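# Move plate from gray tray onto table inside tape

## Task

Lift the plate out of the gray tray and set it down on the table so that no part of it extends beyond the blue tape outline. The gray tray must be left the way it was found. The plate has to stay in place by itself at the end, without the robot holding it. Finally, release the plate and move the tools away from it.

## Robot and tools

ROBOT. Two arms, left_arm and right_arm. Each ends in a vacuum suction cup rather than fingers. The cup point is the center of the cup's rim when the cup is free, and the cup opens along the cup point's +z axis. From about 7 cm back from the rim, the tool body and its camera widen out to roughly 8 cm sideways, so leave room for them near the tray walls.

FRAME. All reported poses share one scene frame. The origin is on the table top midway between the arms, +z is up, +x points out over the table, and left_arm sits on the +y side. The arm names do not match left or right in the images. Printed cup positions can be somewhat off, more so at long reach.

execute_actions(actions). actions is a list of actions, run in order. Each action is a list of 1 to 15 rows, one row per control step of 1/30 s; if there are fewer than 15 rows, the last row is repeated to fill the action. An empty list just returns the current state and images. Each row is a single flat list of 14 numbers, each in [-1, 1], covering both arms even if only one moves: left dx, dy, dz, rx, ry, rz, left suction, then right dx, dy, dz, rx, ry, rz, right suction. The first six per arm are an offset, not a pose: the target relative to that cup point's measured pose at the start of the action (for a call's first action, the last pose reported), expressed in the cup point's own axes. Every row is measured from that same start, not from the row before. Scale: 1.0 equals 0.6 m of translation or 180 degrees of rotation; rx, ry, rz form one rotation vector. Suction: 1 is full vacuum (about 55 kPa below ambient), smaller values request that fraction, and 0.05 or less switches it off; the setting persists, so repeat the current value to keep it (0 is an active command). Each control step the commanded pose is clipped to within 100 mm and 16 degrees of the measured pose, so large offsets take several actions.

move(target, speed, stop_force, blocking). target is one 14-number row laid out as above; its offsets are counted from the pose in the latest result that shows one, in cup point axes. Each cup point travels in a straight line and both paths finish together. speed is the top path speed in m/s, 0.002 to 0.5 (default 0.25); rotation is capped at twice that in rad/s. Paths run 0.5 to 10 s and do not avoid obstacles or the other arm. stop_force (N, 13 to 80, one value for both arms) ends an arm's path when its wrist sensor feels that much extra push against the motion; the arm then backs to its position 2 steps earlier and holds. Use it only with slow, non-rotating moves, not when lifting off something the cup presses on, and not before 0.2 s of scene time. blocking=false returns after 0.5 s while motion continues; it cannot be combined with stop_force, and you must use wait or stop before new motion commands. The result adds a move: line with the ending per arm (done, off_target, moving, held, fault, contact) and limits (paced means the sent pose was clipped; held means a check blocked steps), plus each cup point's remaining distance.

wait(seconds): 0 to 10 s, arms keep their last command; wait(0) checks a running move. stop(): brakes a running move. zoom_image(camera, region): region is [x0, y0, x1, y1] in pixels, origin top-left, at most 504 by 504. Cameras: cam_head_left and cam_head_right (672x504), cam_left_wrist and cam_right_wrist (616x616, fisheye). finished_scene(scene): ends the current scene, given by its number; irreversible, so only call it once the plate rests inside the tape and the tools are clear.

RESULTS. The state line gives each arm's end_effector_position (m), end_effector_quat_wxyz, and linear and angular velocities. Hand target lines show where the controller is now steering each cup point. A pose unreachable line means a clearance check altered or blocked that arm's command. Action calls list step readings; HELD marks steps where an arm's row was held back. Wrist force and Wrist torque are in the end effector's own axes; when pressing a surface the force points back into the arm; expect offsets up to about 5.5 N, noise up to 3.4 N, saturation near 100 N. Joint torques are noisy and offset, not a reliable contact gauge. suction_measured shows achieved vacuum (near 0 means no seal; on a tight seal it settles up to 0.15 under the command); part_present turns 1 at 0.50 and back to 0 below 0.45. MOTOR HOT appears at 70 °C; at 85 °C the arm is braked for a long time.

GRIPPING. Switch suction on and press the 29 mm rim flat onto a smooth part of the plate so it touches all round; avoid edges, holes and seams. Under vacuum the cup shortens, bringing the object up to about 10 mm nearer the tool. To release, set the plate down so it rests on the table, switch suction off, then back away at least 15 mm. If the cup seals onto the table, switching suction off frees it.

AVOID. Arms are stiff: pushing even slightly past a firm contact can trigger a fault, and contact torque at a joint's load limit or any outside force of 150 N stops that arm for 10 s and drops the rest of the call. Keep approaches slow. Do not let the arms strike or press each other. Do not drop, slam or knock anything, and never push objects off the table. Do not disturb the gray tray. Loose objects may occasionally get nudged by outside pushes; check the images before finishing.

Each tool is called after ">>>" as name([rows], argument=value, ...), one row to a line, values as JSON.

## Session

>>> execute_actions(actions=[])

Scene clock: 0.00 s.
left_arm: end_effector_position=(+0.5506, +0.7641, +0.2288) suction_measured=0.00 part_present=0 end_effector_quat_wxyz=(+0.001, -0.344, +0.939, -0.001) end_effector_velocity=(-0.001, -0.000, -0.001) end_effector_angular_velocity=(+0.000, +0.001, +0.000) | right_arm: end_effector_position=(+0.6180, -0.5881, +0.2282) suction_measured=0.00 part_present=0 end_effector_quat_wxyz=(+0.000, +0.194, +0.981, -0.001) end_effector_velocity=(+0.000, +0.000, +0.000) end_effector_angular_velocity=(-0.000, -0.000, +0.000)
Joint positions: left_arm=[-0.279 -1.557  2.143 -2.159 -1.571  2.337] | right_arm=[-0.279 -1.557  2.143 -2.157 -1.572 -2.898]
Joint velocities: left_arm=[-0.001 -0.     0.001 -0.    -0.    -0.001] | right_arm=[ 0. -0. -0. -0. -0.  0.]
Joint torques (N m, as the arm reports them, + toward a larger angle): no reading
Motor temperatures (°C, as the motors report them): left_arm=[27 27 26 29 33 30] | right_arm=[25 26 26 34 29 29]
Wrist force (N, on the end effector, along its own x y z axes, offset not removed): no reading
Wrist torque (N m, same axes, about the end effector's origin, offset not removed): no reading
Hand target (left_arm): +0.551, +0.764, +0.229; +0.001, -0.344, +0.939, -0.001
Hand target (right_arm): +0.618, -0.588, +0.228; +0.000, +0.194, +0.981, -0.001

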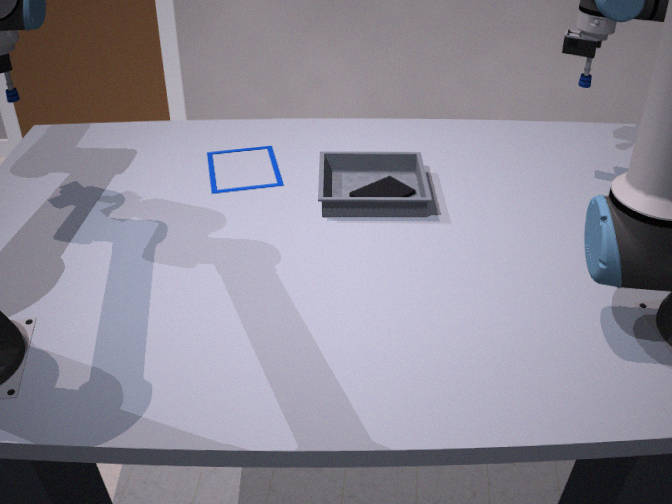

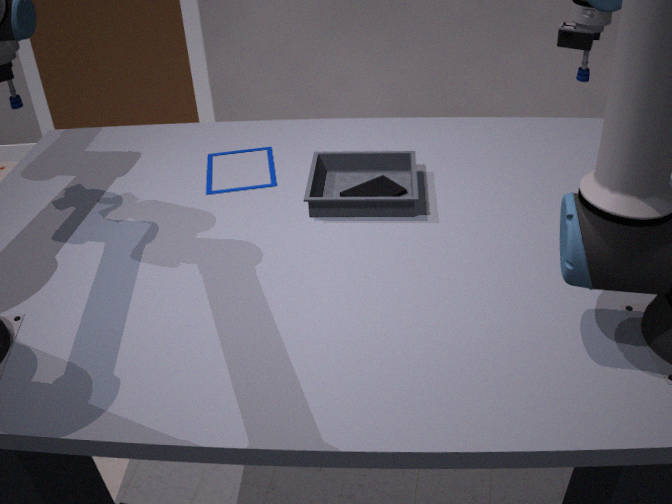

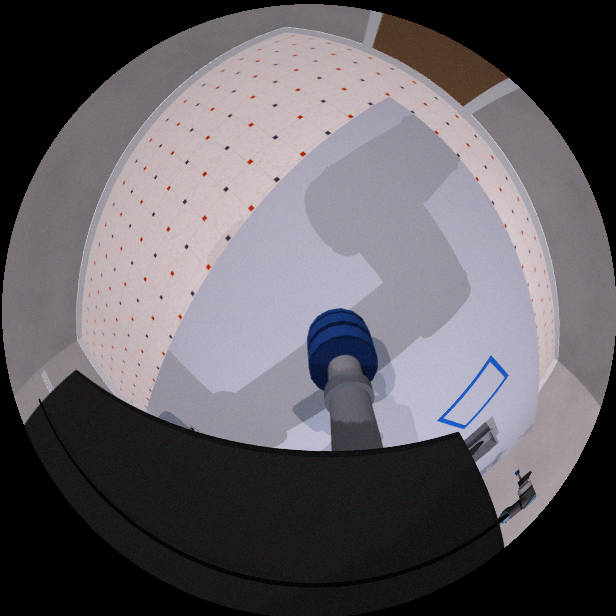

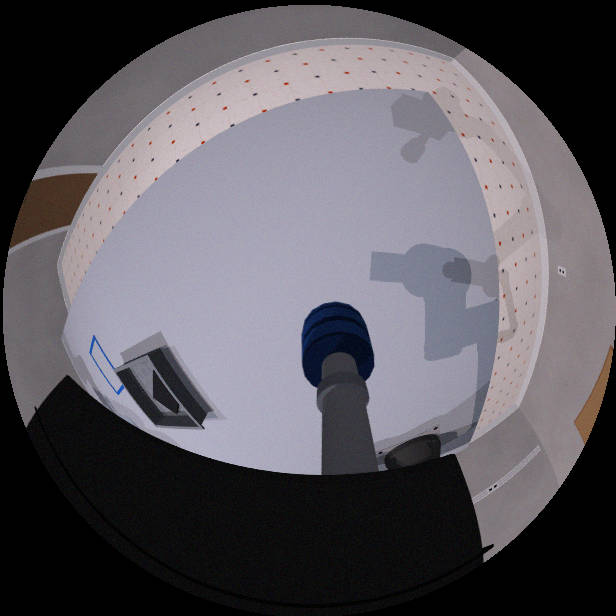

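>>> move(target=[0,0,0,0,0,0,0,0.622,0.642,0.05,0,0,0,0], speed=0.4)

Scene clock: 7.50 s.
left_arm: end_effector_position=(+0.5506, +0.7641, +0.2288) suction_measured=0.00 part_present=0 end_effector_quat_wxyz=(+0.001, -0.344, +0.939, -0.001) end_effector_velocity=(-0.001, +0.000, -0.001) end_effector_angular_velocity=(+0.000, +0.001, +0.000) | right_arm: end_effector_position=(+0.4190, -0.0903, +0.1983) suction_measured=0.00 part_present=0 end_effector_quat_wxyz=(+0.001, +0.194, +0.981, -0.001) end_effector_velocity=(-0.000, +0.002, +0.000) end_effector_angular_velocity=(-0.001, -0.002, +0.001)
Joint positions: left_arm=[-0.279 -1.557  2.143 -2.159 -1.571  2.337] | right_arm=[ 0.564 -1.38   2.007 -2.197 -1.572 -2.055]
Joint velocities: left_arm=[ 0.001 -0.     0.001  0.     0.     0.   ] | right_arm=[ 0.002  0.002 -0.002 -0.    -0.002  0.002]
Joint torques (N m, as the arm reports them, + toward a larger angle): left_arm=[  0.41 -34.52 -37.09  -3.2   -0.21   0.1 ] | right_arm=[ 22.54 -45.72 -43.32  -0.57  -3.08   1.61]
Motor temperatures (°C, as the motors report them): left_arm=[27 27 26 29 33 30] | right_arm=[25 26 26 34 29 29]
Wrist force (N, on the end effector, along its own x y z axes, offset not removed): left_arm=[0.9 -2.5 -3.8] | right_arm=[-0.6 3.1 -1.8]
Wrist torque (N m, same axes, about the end effector's origin, offset not removed): left_arm=[-0.46 -0.21 -0.04] | right_arm=[0.31 0.17 -0.06]
Hand target (left_arm): +0.551, +0.764, +0.229; +0.001, -0.344, +0.939, -0.001
Hand target (right_arm): +0.419, -0.090, +0.198; +0.001, +0.194, +0.981, -0.001
Off the commanded pose (left_arm): 0.000 m, 0 deg.
Off the commanded pose (right_arm): 0.001 m, 0 deg.
move: done
camera_calibration (this result's frames):
cam_left_wrist: T_world_to_cam=[[0.658611, -0.750689, -0.0519469, 0.236741], [-0.705879, -0.640263, 0.302981, 0.818664], [-0.260704, -0.162879, -0.95158, 0.583563], [0, 0, 0, 1]] pos_world=[0.574095, 0.796929, 0.319564]
cam_right_wrist: T_world_to_cam=[[-0.358448, -0.932464, -0.0450003, 0.0851282], [-0.880604, 0.321724, 0.347894, 0.342535], [-0.309921, 0.164329, -0.936453, 0.427273], [0, 0, 0, 1]] pos_world=[0.464572, -0.101036, 0.284786]

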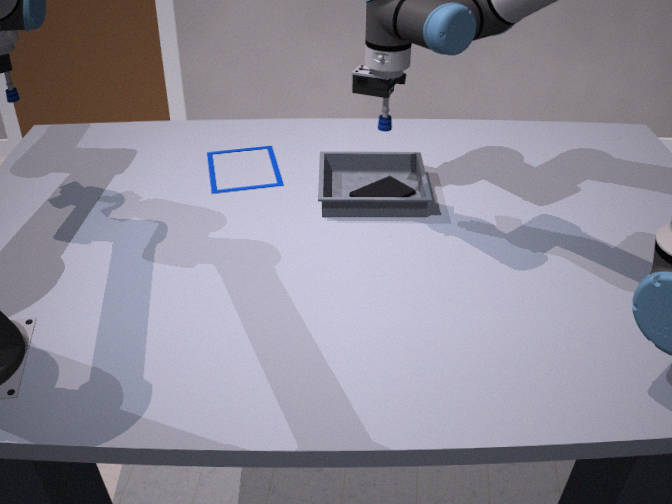

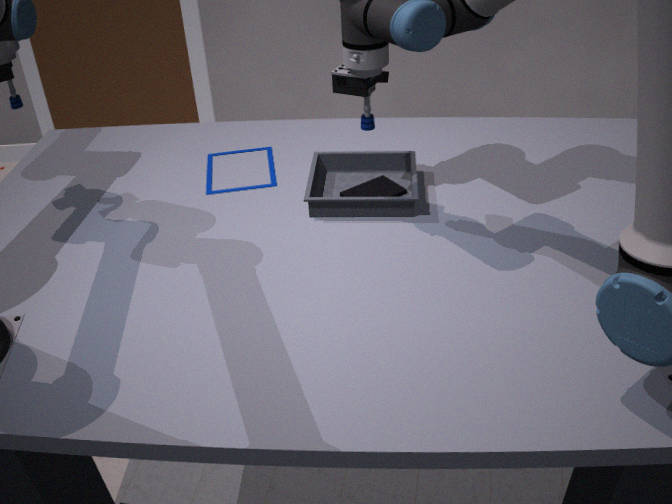

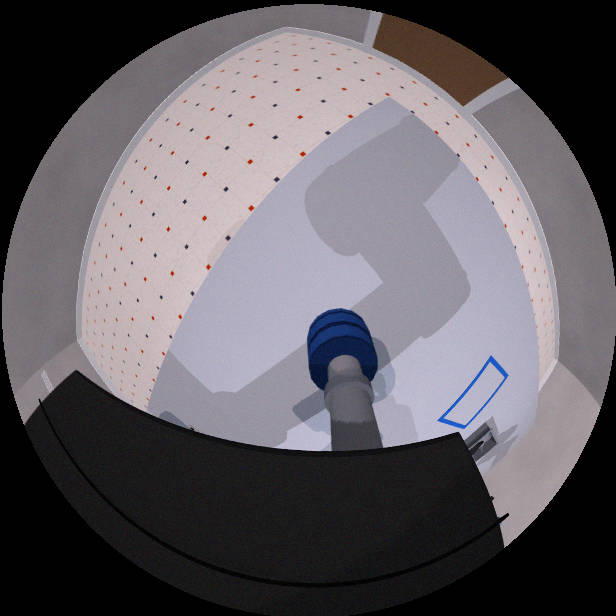

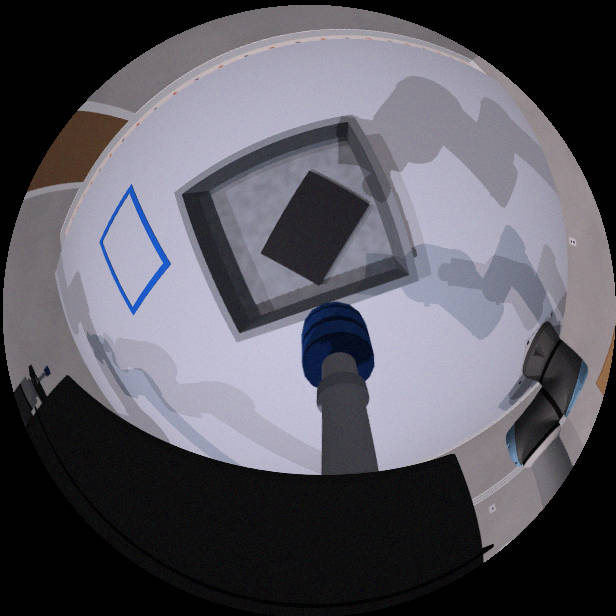

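>>> move(target=[0,0,0,0,0,0,0,-0.095,0.015,0.17,0,0,0,0])

Scene clock: 16.73 s.
left_arm: end_effector_position=(+0.5506, +0.7641, +0.2288) suction_measured=0.00 part_present=0 end_effector_quat_wxyz=(+0.001, -0.344, +0.939, -0.001) end_effector_velocity=(+0.000, -0.000, +0.000) end_effector_angular_velocity=(+0.000, -0.000, -0.001) | right_arm: end_effector_position=(+0.4752, -0.1036, +0.0963) suction_measured=0.00 part_present=0 end_effector_quat_wxyz=(+0.001, +0.194, +0.981, -0.001) end_effector_velocity=(-0.000, +0.000, -0.002) end_effector_angular_velocity=(+0.001, +0.001, +0.000)
Joint positions: left_arm=[-0.279 -1.557  2.143 -2.159 -1.571  2.337] | right_arm=[ 0.501 -1.225  2.029 -2.375 -1.573 -2.118]
Joint velocities: left_arm=[-0. -0.  0. -0.  0.  0.] | right_arm=[-0.     0.002  0.001 -0.003  0.001 -0.   ]
Joint torques (N m, as the arm reports them, + toward a larger angle): left_arm=[ -1.1  -35.91 -36.33  -2.87  -0.71  -0.34] | right_arm=[-18.56 -53.47 -37.31  -6.44   3.17  -1.73]
Motor temperatures (°C, as the motors report them): left_arm=[27 27 26 29 33 30] | right_arm=[25 26 26 34 29 29]
Wrist force (N, on the end effector, along its own x y z axes, offset not removed): left_arm=[-2.5 -3.7 0.4] | right_arm=[1.1 2.2 -1.7]
Wrist torque (N m, same axes, about the end effector's origin, offset not removed): left_arm=[-0.74 0.21 0.06] | right_arm=[0.26 -0.01 -0.04]
Hand target (left_arm): +0.551, +0.764, +0.229; +0.001, -0.344, +0.939, -0.001
Hand target (right_arm): +0.475, -0.104, +0.096; +0.001, +0.194, +0.981, -0.001
Off the commanded pose (left_arm): 0.000 m, 0 deg.
Off the commanded pose (right_arm): 0.000 m, 0 deg.
move: done
camera_calibration (this result's frames):
cam_left_wrist: T_world_to_cam=[[0.658611, -0.750689, -0.0519468, 0.236741], [-0.705879, -0.640263, 0.302981, 0.818663], [-0.260704, -0.162879, -0.95158, 0.583563], [0, 0, 0, 1]] pos_world=[0.574095, 0.796929, 0.319564]
cam_right_wrist: T_world_to_cam=[[-0.358442, -0.932477, -0.044789, 0.0882842], [-0.880586, 0.321786, 0.347883, 0.431716], [-0.309981, 0.164137, -0.936467, 0.351413], [0, 0, 0, 1]] pos_world=[0.520739, -0.114277, 0.182854]

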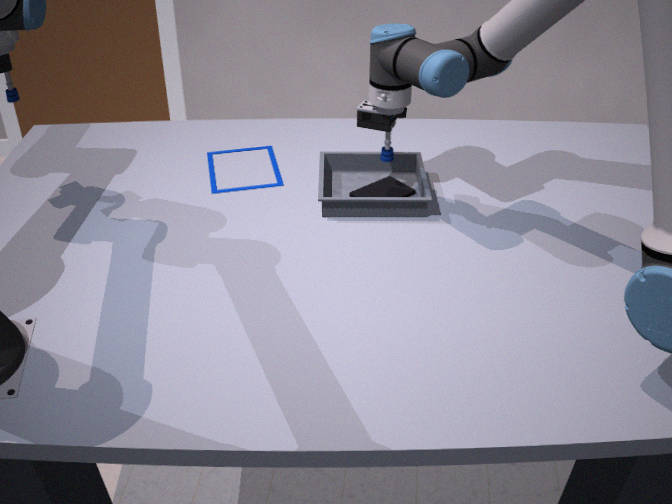

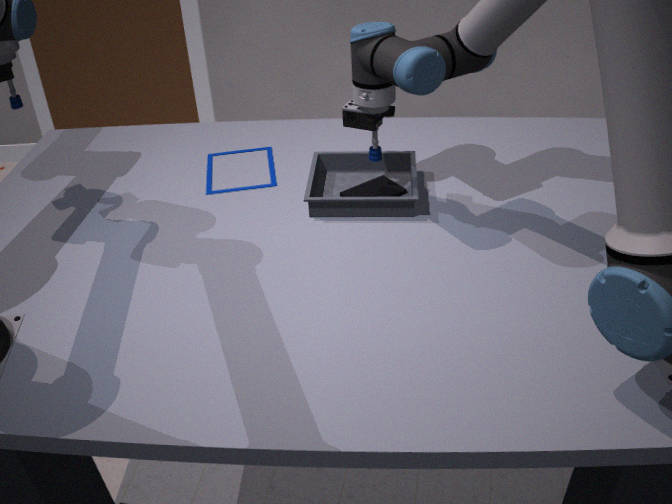

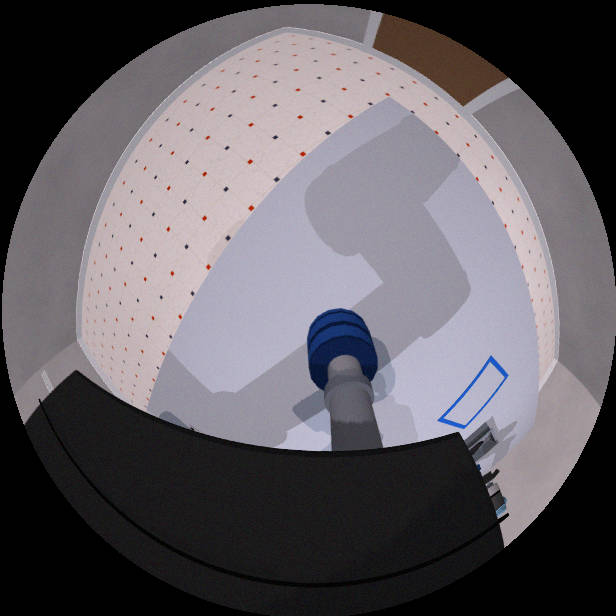

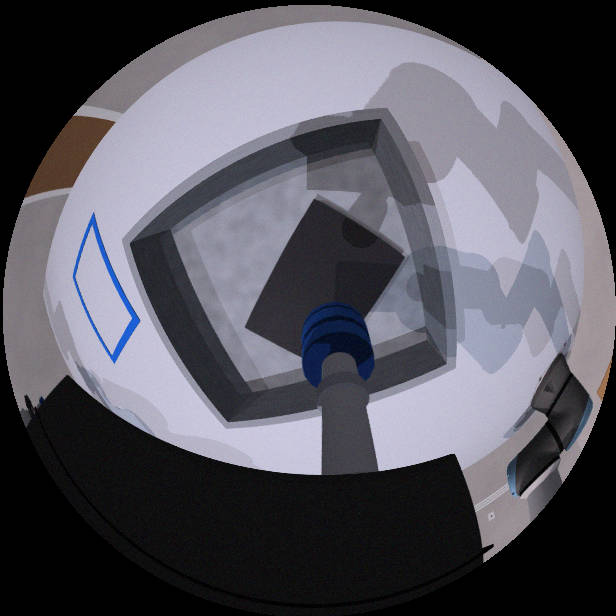

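>>> move(target=[0,0,0,0,0,0,0,0,0,0.105,0,0,0,0], speed=0.15)

>>> move(target=[0,0,0,0,0,0,0,0,0,0.055,0,0,0,1], speed=0.012, stop_force=13)

Scene clock: 21.60 s.
left_arm: end_effector_position=(+0.5506, +0.7641, +0.2288) suction_measured=0.00 part_present=0 end_effector_quat_wxyz=(+0.001, -0.344, +0.939, -0.001) end_effector_velocity=(-0.000, +0.000, -0.000) end_effector_angular_velocity=(+0.000, +0.001, +0.000) | right_arm: end_effector_position=(+0.4753, -0.1036, +0.0334) suction_measured=0.00 part_present=0 end_effector_quat_wxyz=(+0.001, +0.194, +0.981, -0.001) end_effector_velocity=(+0.001, -0.000, -0.001) end_effector_angular_velocity=(-0.001, -0.001, -0.001)
Joint positions: left_arm=[-0.279 -1.557  2.143 -2.159 -1.571  2.337] | right_arm=[ 0.501 -1.137  2.056 -2.489 -1.573 -2.118]
Joint velocities: left_arm=[ 0.001 -0.     0.     0.001 -0.     0.   ] | right_arm=[-0.001  0.002  0.    -0.003 -0.001  0.001]
Joint torques (N m, as the arm reports them, + toward a larger angle): left_arm=[  0.89 -36.25 -36.21  -2.64   0.06   0.5 ] | right_arm=[  3.39 -54.54 -19.01  -6.63  -2.86   1.55]
Motor temperatures (°C, as the motors report them): left_arm=[27 27 26 29 33 30] | right_arm=[25 26 26 34 29 29]
Wrist force (N, on the end effector, along its own x y z axes, offset not removed): left_arm=[-1.0 0.7 0.1] | right_arm=[2.0 1.6 0.7]
Wrist torque (N m, same axes, about the end effector's origin, offset not removed): left_arm=[-0.09 0.24 0.10] | right_arm=[0.04 -0.26 -0.08]
Hand target (left_arm): +0.551, +0.764, +0.229; +0.001, -0.344, +0.939, -0.001
Hand target (right_arm): +0.475, -0.104, +0.033; +0.001, +0.194, +0.981, -0.001
Off the commanded pose (left_arm): 0.000 m, 0 deg.
Off the commanded pose (right_arm): 0.000 m, 0 deg.
move: done
camera_calibration (this result's frames):
cam_left_wrist: T_world_to_cam=[[0.658611, -0.750689, -0.0519466, 0.236741], [-0.705879, -0.640263, 0.302981, 0.818664], [-0.260704, -0.162879, -0.95158, 0.583563], [0, 0, 0, 1]] pos_world=[0.574095, 0.796929, 0.319564]
cam_right_wrist: T_world_to_cam=[[-0.358509, -0.93245, -0.0448255, 0.0855441], [-0.880549, 0.321828, 0.347938, 0.453684], [-0.310008, 0.16421, -0.936445, 0.292574], [0, 0, 0, 1]] pos_world=[0.520859, -0.114286, 0.11996]

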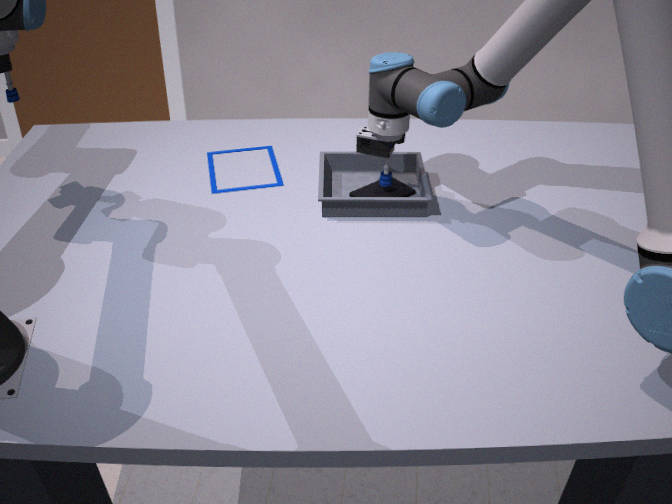

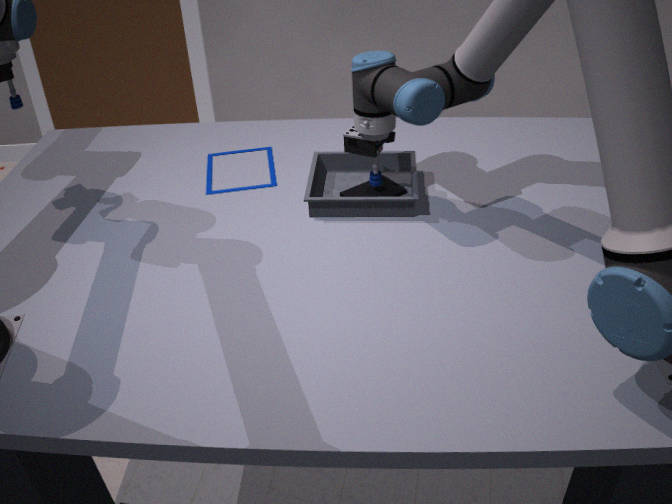

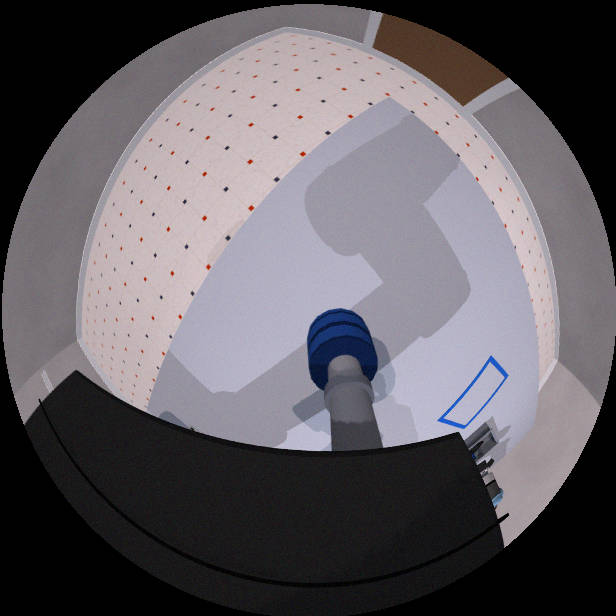

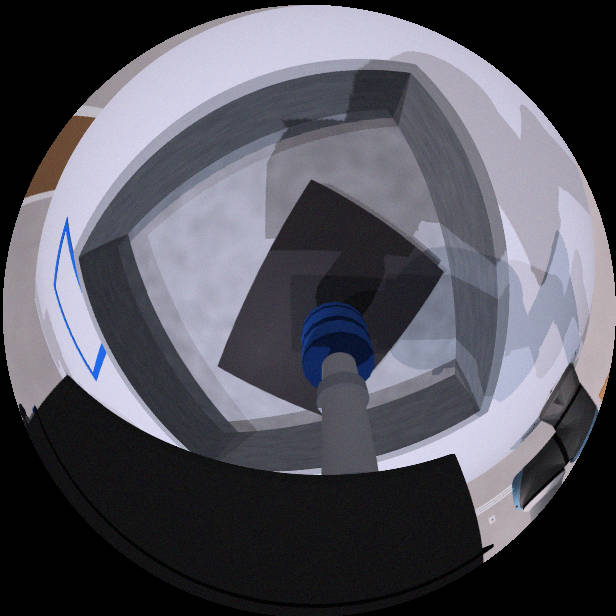

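Scene clock: 24.47 s.
left_arm: end_effector_position=(+0.5506, +0.7641, +0.2288) suction_measured=0.00 part_present=0 end_effector_quat_wxyz=(+0.001, -0.344, +0.939, -0.001) end_effector_velocity=(-0.000, +0.000, -0.000) end_effector_angular_velocity=(+0.000, +0.001, -0.000) | right_arm: end_effector_position=(+0.4754, -0.1035, +0.0036) suction_measured=1.00 part_present=1 end_effector_quat_wxyz=(+0.001, +0.194, +0.981, -0.000) end_effector_velocity=(-0.001, -0.001, +0.001) end_effector_angular_velocity=(-0.003, +0.005, -0.001)
Joint positions: left_arm=[-0.279 -1.557  2.143 -2.159 -1.571  2.337] | right_arm=[ 0.501 -1.092  2.064 -2.543 -1.573 -2.118]
Joint velocities: left_arm=[ 0.    -0.     0.001  0.     0.     0.   ] | right_arm=[-0.    -0.003  0.     0.009  0.     0.001]
Joint torques (N m, as the arm reports them, + toward a larger angle): left_arm=[ -0.81 -34.9  -36.16  -2.78  -0.48  -0.05] | right_arm=[ -2.3  -64.35  -9.55   2.9    0.37  -2.43]
Motor temperatures (°C, as the motors report them): left_arm=[27 27 26 29 33 30] | right_arm=[25 26 26 34 29 29]
Wrist force (N, on the end effector, along its own x y z axes, offset not removed): left_arm=[-3.2 0.6 -5.9] | right_arm=[-3.0 3.0 -27.4]
Wrist torque (N m, same axes, about the end effector's origin, offset not removed): left_arm=[-0.16 0.46 -0.04] | right_arm=[-0.07 0.21 -0.19]
Hand target (left_arm): +0.551, +0.764, +0.229; +0.001, -0.344, +0.939, -0.001
Hand target (right_arm): +0.475, -0.104, +0.004; +0.001, +0.194, +0.981, -0.001
Off the commanded pose (left_arm): 0.000 m, 0 deg.
Off the commanded pose (right_arm): 0.003 m, 0 deg.
move: contact (right_arm)
camera_calibration (this result's frames):
cam_left_wrist: T_world_to_cam=[[0.658611, -0.750689, -0.0519467, 0.236741], [-0.705879, -0.640263, 0.302981, 0.818664], [-0.260704, -0.162879, -0.95158, 0.583563], [0, 0, 0, 1]] pos_world=[0.574095, 0.796929, 0.319564]
cam_right_wrist: T_world_to_cam=[[-0.35849, -0.932442, -0.0451251, 0.0843286], [-0.880657, 0.321752, 0.347734, 0.464215], [-0.309723, 0.164399, -0.936507, 0.264491], [0, 0, 0, 1]] pos_world=[0.520964, -0.114212, 0.0900803]

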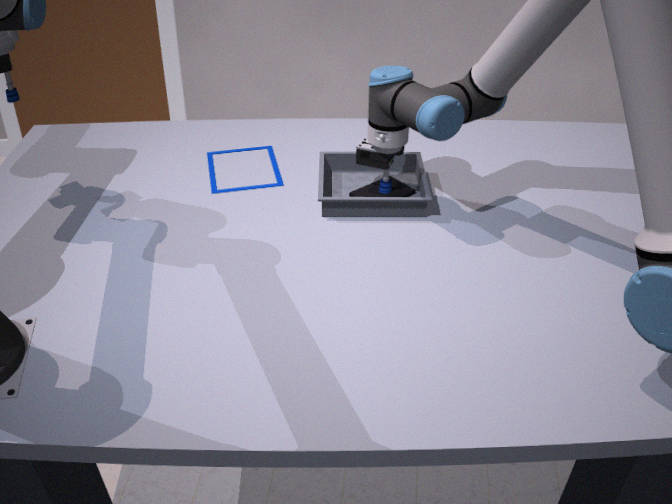

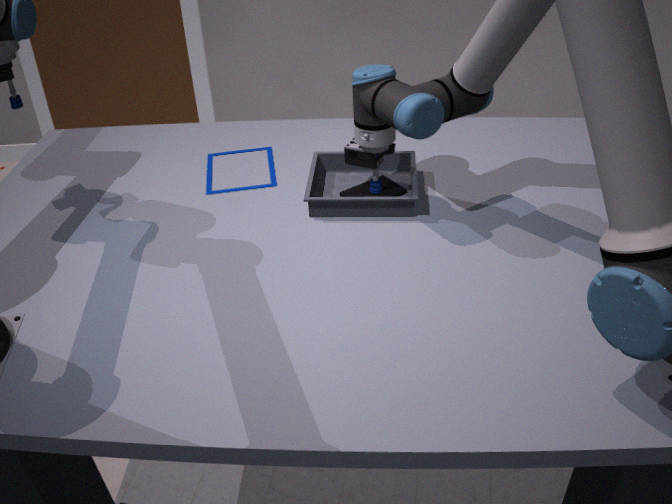

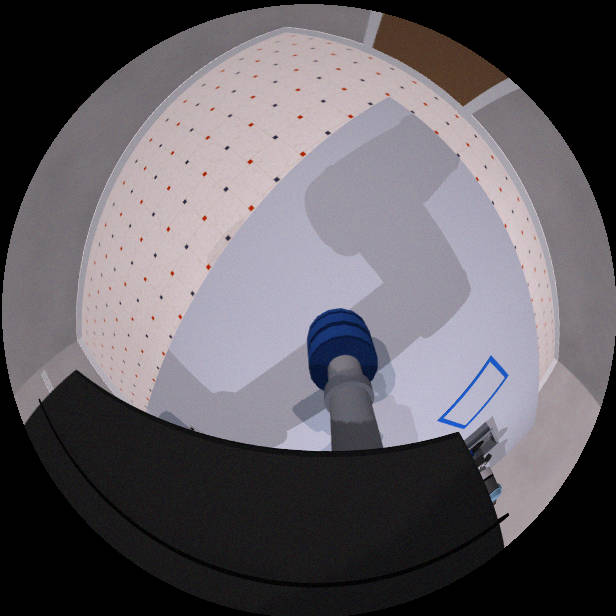

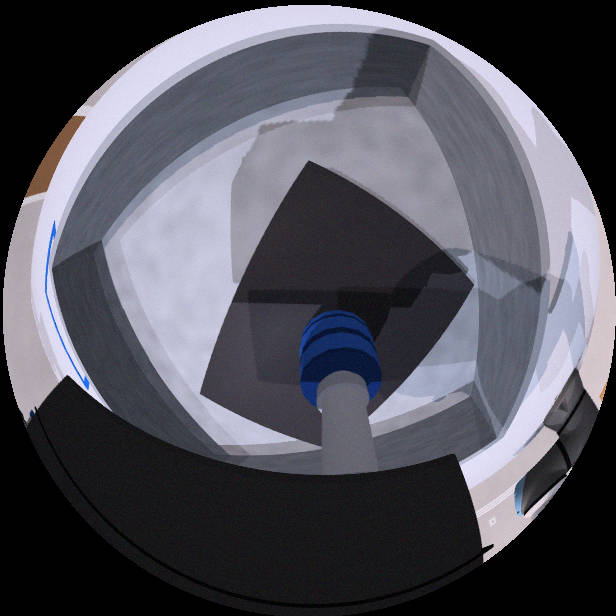

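>>> move(target=[0,0,0,0,0,0,0,0,0,-0.15,0,0,0,1], speed=0.12)

>>> move(target=[0,0,0,0,0,0,0,0.007,0.607,0,0,0,0.15,1], speed=0.25)

>>> move(target=[0,0,0,0,0,0,0,0,0,0.11,0,0,0,1], speed=0.12)

Scene clock: 32.50 s.
left_arm: end_effector_position=(+0.5506, +0.7641, +0.2288) suction_measured=0.00 part_present=0 end_effector_quat_wxyz=(+0.001, -0.344, +0.939, -0.001) end_effector_velocity=(-0.000, +0.000, -0.000) end_effector_angular_velocity=(+0.000, +0.001, -0.000) | right_arm: end_effector_position=(+0.4753, -0.1036, +0.0934) suction_measured=0.99 part_present=1 end_effector_quat_wxyz=(+0.001, +0.194, +0.981, -0.000) end_effector_velocity=(-0.001, +0.000, +0.001) end_effector_angular_velocity=(+0.000, +0.001, +0.001)
Joint positions: left_arm=[-0.279 -1.557  2.143 -2.159 -1.571  2.337] | right_arm=[ 0.501 -1.221  2.031 -2.381 -1.573 -2.118]
Joint velocities: left_arm=[-0.     0.     0.     0.001  0.     0.   ] | right_arm=[ 0.001 -0.002  0.     0.003  0.001 -0.   ]
Joint torques (N m, as the arm reports them, + toward a larger angle): left_arm=[ -1.77 -33.06 -36.53  -2.93  -0.6    0.12] | right_arm=[ 13.36 -76.08 -39.03  -1.11   1.05  -1.06]
Motor temperatures (°C, as the motors report them): left_arm=[27 27 26 29 33 30] | right_arm=[25 26 26 34 29 29]
Wrist force (N, on the end effector, along its own x y z axes, offset not removed): left_arm=[-4.5 -0.5 0.0] | right_arm=[0.5 -3.7 -1.6]
Wrist torque (N m, same axes, about the end effector's origin, offset not removed): left_arm=[-0.29 0.57 0.03] | right_arm=[-0.55 0.07 -0.22]
Hand target (left_arm): +0.551, +0.764, +0.229; +0.001, -0.344, +0.939, -0.001
Hand target (right_arm): +0.475, -0.104, +0.094; +0.001, +0.194, +0.981, -0.000
Off the commanded pose (left_arm): 0.000 m, 0 deg.
Off the commanded pose (right_arm): 0.000 m, 0 deg.
move: done
camera_calibration (this result's frames):
cam_left_wrist: T_world_to_cam=[[0.658611, -0.750689, -0.0519467, 0.236741], [-0.705879, -0.640263, 0.302981, 0.818664], [-0.260704, -0.162879, -0.95158, 0.583563], [0, 0, 0, 1]] pos_world=[0.574095, 0.796929, 0.319564]
cam_right_wrist: T_world_to_cam=[[-0.358565, -0.932413, -0.0451305, 0.0882977], [-0.880633, 0.321821, 0.34773, 0.432883], [-0.309705, 0.164427, -0.936508, 0.348626], [0, 0, 0, 1]] pos_world=[0.520843, -0.114305, 0.17995]

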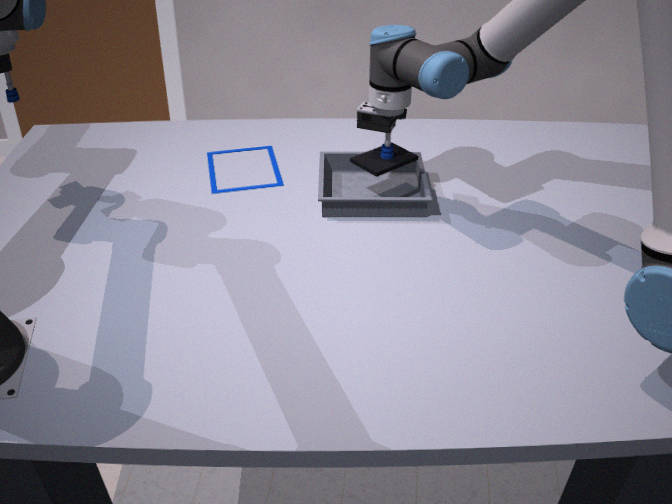

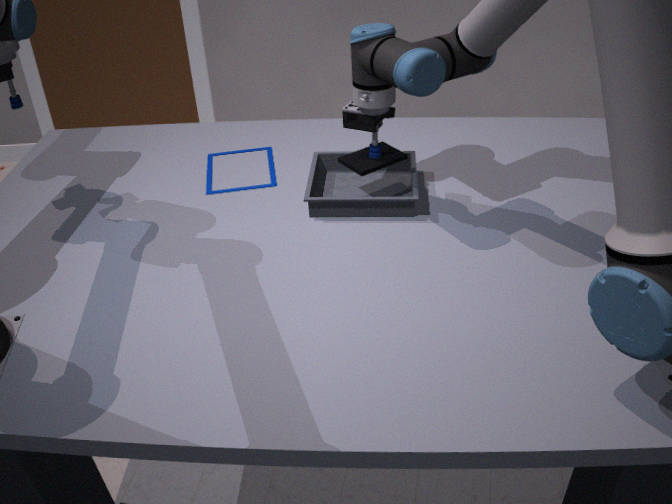

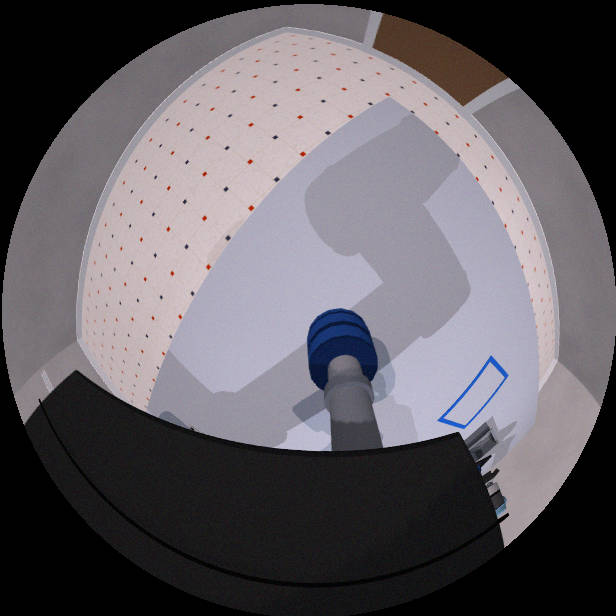

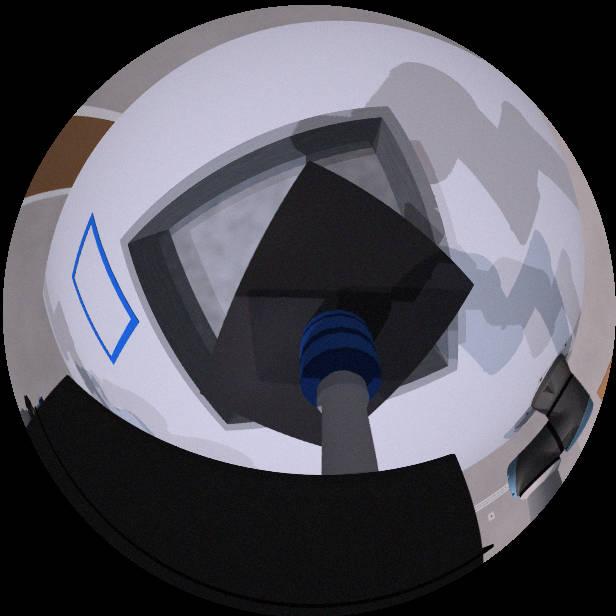

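Scene clock: 34.53 s.
left_arm: end_effector_position=(+0.5506, +0.7641, +0.2288) suction_measured=0.00 part_present=0 end_effector_quat_wxyz=(+0.001, -0.344, +0.939, -0.001) end_effector_velocity=(+0.000, -0.001, +0.000) end_effector_angular_velocity=(-0.000, -0.000, -0.001) | right_arm: end_effector_position=(+0.6094, +0.2349, +0.0939) suction_measured=1.00 part_present=1 end_effector_quat_wxyz=(+0.001, +0.417, +0.909, -0.000) end_effector_velocity=(+0.000, +0.002, -0.000) end_effector_angular_velocity=(-0.000, +0.000, -0.001)
Joint positions: left_arm=[-0.279 -1.557  2.143 -2.159 -1.571  2.337] | right_arm=[ 0.683 -0.746  1.206 -2.031 -1.573 -1.464]
Joint velocities: left_arm=[-0.001  0.    -0.     0.     0.    -0.   ] | right_arm=[ 0.001  0.002 -0.005  0.002  0.     0.002]
Joint torques (N m, as the arm reports them, + toward a larger angle): left_arm=[ -1.53 -35.57 -36.26  -2.95  -0.14   0.1 ] | right_arm=[ 24.19 -98.81 -45.85  -0.74  -3.26   1.65]
Motor temperatures (°C, as the motors report them): left_arm=[27 27 26 29 33 30] | right_arm=[25 26 26 34 29 29]
Wrist force (N, on the end effector, along its own x y z axes, offset not removed): left_arm=[0.1 -0.1 -0.7] | right_arm=[-2.6 1.8 0.8]
Wrist torque (N m, same axes, about the end effector's origin, offset not removed): left_arm=[-0.20 -0.11 0.24] | right_arm=[0.18 0.32 -0.17]
Hand target (left_arm): +0.551, +0.764, +0.229; +0.001, -0.344, +0.939, -0.001
Hand target (right_arm): +0.609, +0.235, +0.094; +0.001, +0.417, +0.909, -0.000
Off the commanded pose (left_arm): 0.000 m, 0 deg.
Off the commanded pose (right_arm): 0.001 m, 0 deg.
move: done
camera_calibration (this result's frames):
cam_left_wrist: T_world_to_cam=[[0.658611, -0.750689, -0.0519466, 0.236741], [-0.705879, -0.640263, 0.302981, 0.818664], [-0.260704, -0.162879, -0.95158, 0.583563], [0, 0, 0, 1]] pos_world=[0.574095, 0.796929, 0.319565]
cam_right_wrist: T_world_to_cam=[[-0.742669, -0.668056, -0.0462963, 0.624087], [-0.638957, 0.686231, 0.347593, 0.209027], [-0.200442, 0.287728, -0.936502, 0.239368], [0, 0, 0, 1]] pos_world=[0.645029, 0.204612, 0.180405]

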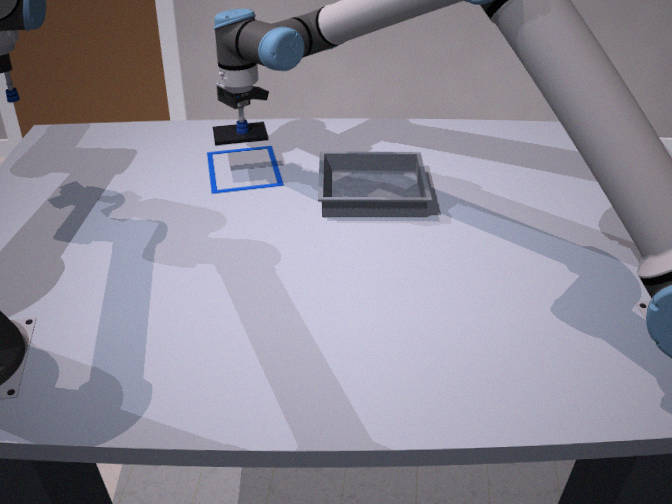

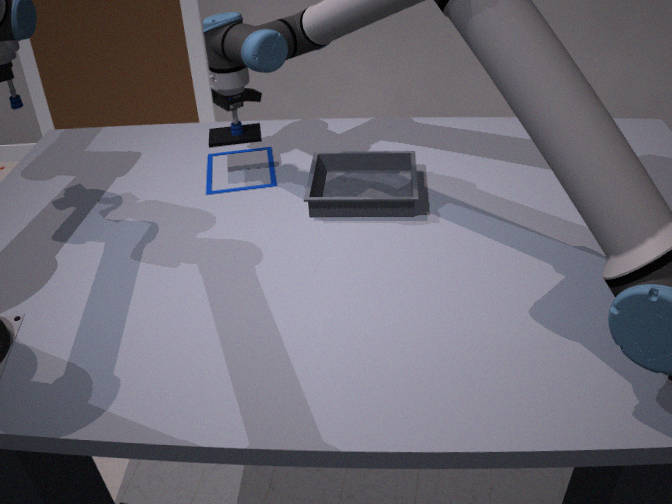

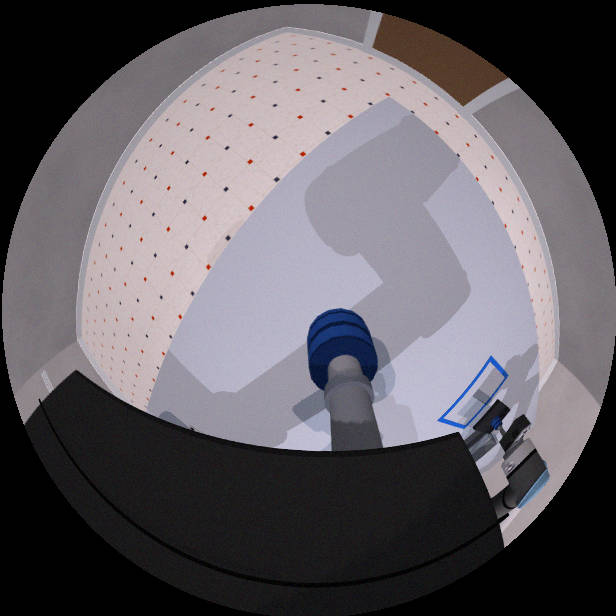

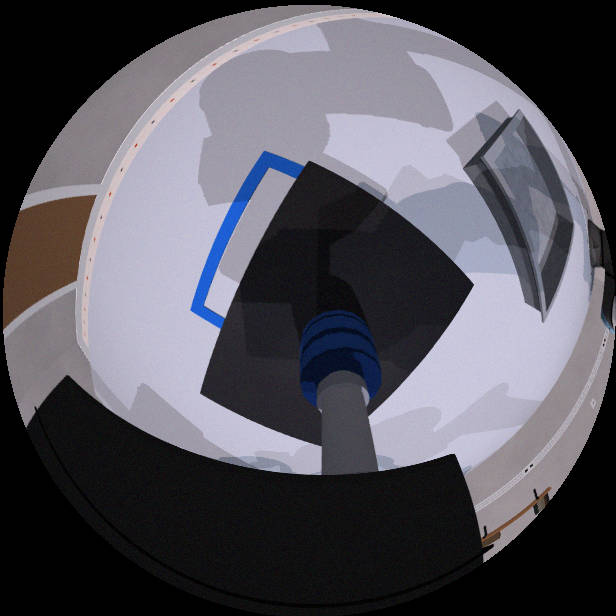

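Scene clock: 35.50 s.
left_arm: end_effector_position=(+0.5506, +0.7641, +0.2288) suction_measured=0.00 part_present=0 end_effector_quat_wxyz=(+0.001, -0.344, +0.939, -0.001) end_effector_velocity=(-0.000, +0.000, -0.000) end_effector_angular_velocity=(+0.000, -0.000, +0.000) | right_arm: end_effector_position=(+0.6095, +0.2350, +0.0280) suction_measured=0.99 part_present=1 end_effector_quat_wxyz=(+0.001, +0.417, +0.909, -0.000) end_effector_velocity=(-0.001, +0.001, -0.002) end_effector_angular_velocity=(+0.002, +0.001, +0.001)
Joint positions: left_arm=[-0.279 -1.557  2.143 -2.159 -1.571  2.337] | right_arm=[ 0.683 -0.691  1.232 -2.112 -1.573 -1.464]
Joint velocities: left_arm=[ 0.     0.     0.    -0.001  0.     0.   ] | right_arm=[ 0.001  0.002  0.    -0.002  0.002 -0.   ]
Joint torques (N m, as the arm reports them, + toward a larger angle): left_arm=[ -0.5  -34.85 -35.82  -3.05  -0.36   0.14] | right_arm=[ 13.5  -97.86 -28.13  -7.09  -2.82  -1.17]
Motor temperatures (°C, as the motors report them): left_arm=[27 27 26 29 33 30] | right_arm=[25 26 26 34 29 29]
Wrist force (N, on the end effector, along its own x y z axes, offset not removed): left_arm=[0.9 -3.9 -3.7] | right_arm=[-1.4 -3.5 0.7]
Wrist torque (N m, same axes, about the end effector's origin, offset not removed): left_arm=[-0.63 -0.08 0.19] | right_arm=[-0.47 0.51 0.03]
Hand target (left_arm): +0.551, +0.764, +0.229; +0.001, -0.344, +0.939, -0.001
Hand target (right_arm): +0.609, +0.235, +0.028; +0.001, +0.417, +0.909, -0.000
Off the commanded pose (left_arm): 0.000 m, 0 deg.
Off the commanded pose (right_arm): 0.000 m, 0 deg.
move: done
camera_calibration (this result's frames):
cam_left_wrist: T_world_to_cam=[[0.658611, -0.750689, -0.0519466, 0.236741], [-0.705879, -0.640263, 0.302981, 0.818664], [-0.260704, -0.162879, -0.95158, 0.583563], [0, 0, 0, 1]] pos_world=[0.574095, 0.796929, 0.319565]
cam_right_wrist: T_world_to_cam=[[-0.742645, -0.668082, -0.0463183, 0.621134], [-0.638988, 0.686205, 0.347587, 0.23192], [-0.200433, 0.28773, -0.936503, 0.177701], [0, 0, 0, 1]] pos_world=[0.645093, 0.204694, 0.114575]

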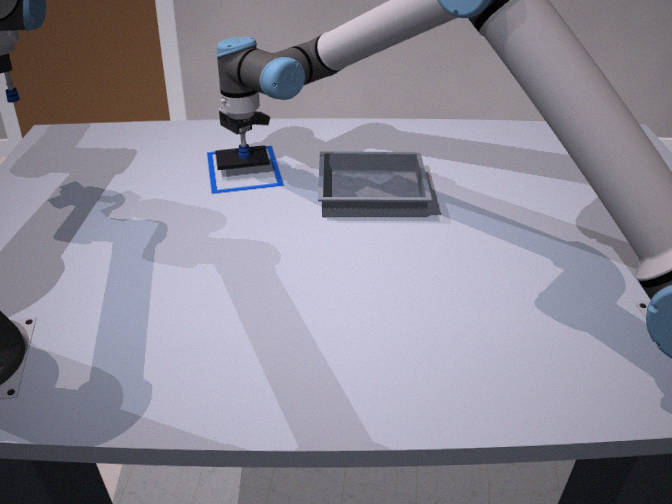

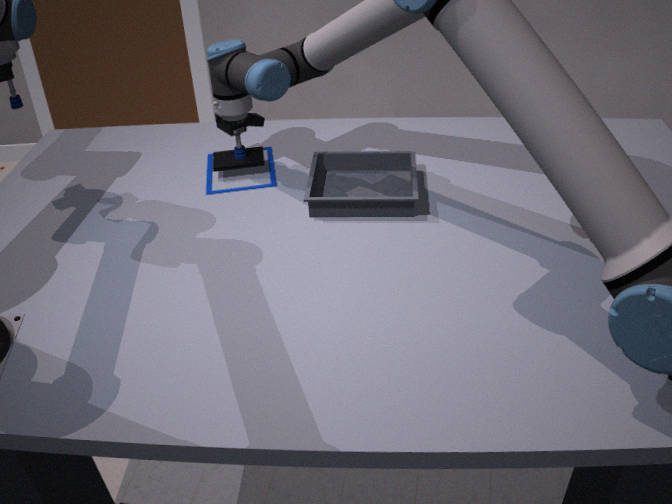

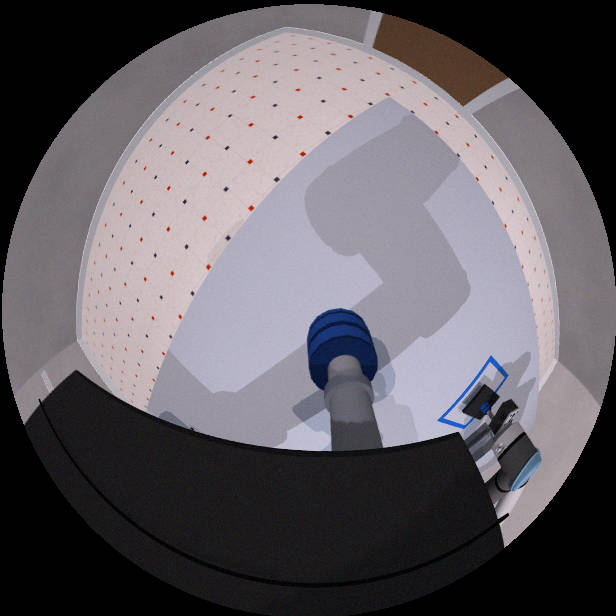

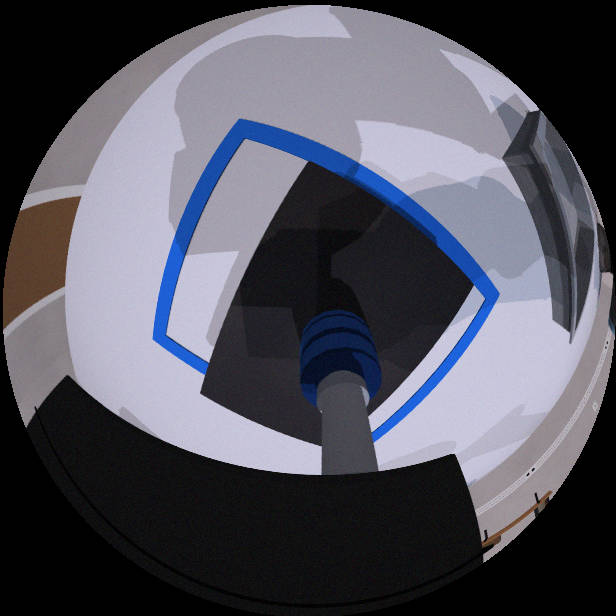

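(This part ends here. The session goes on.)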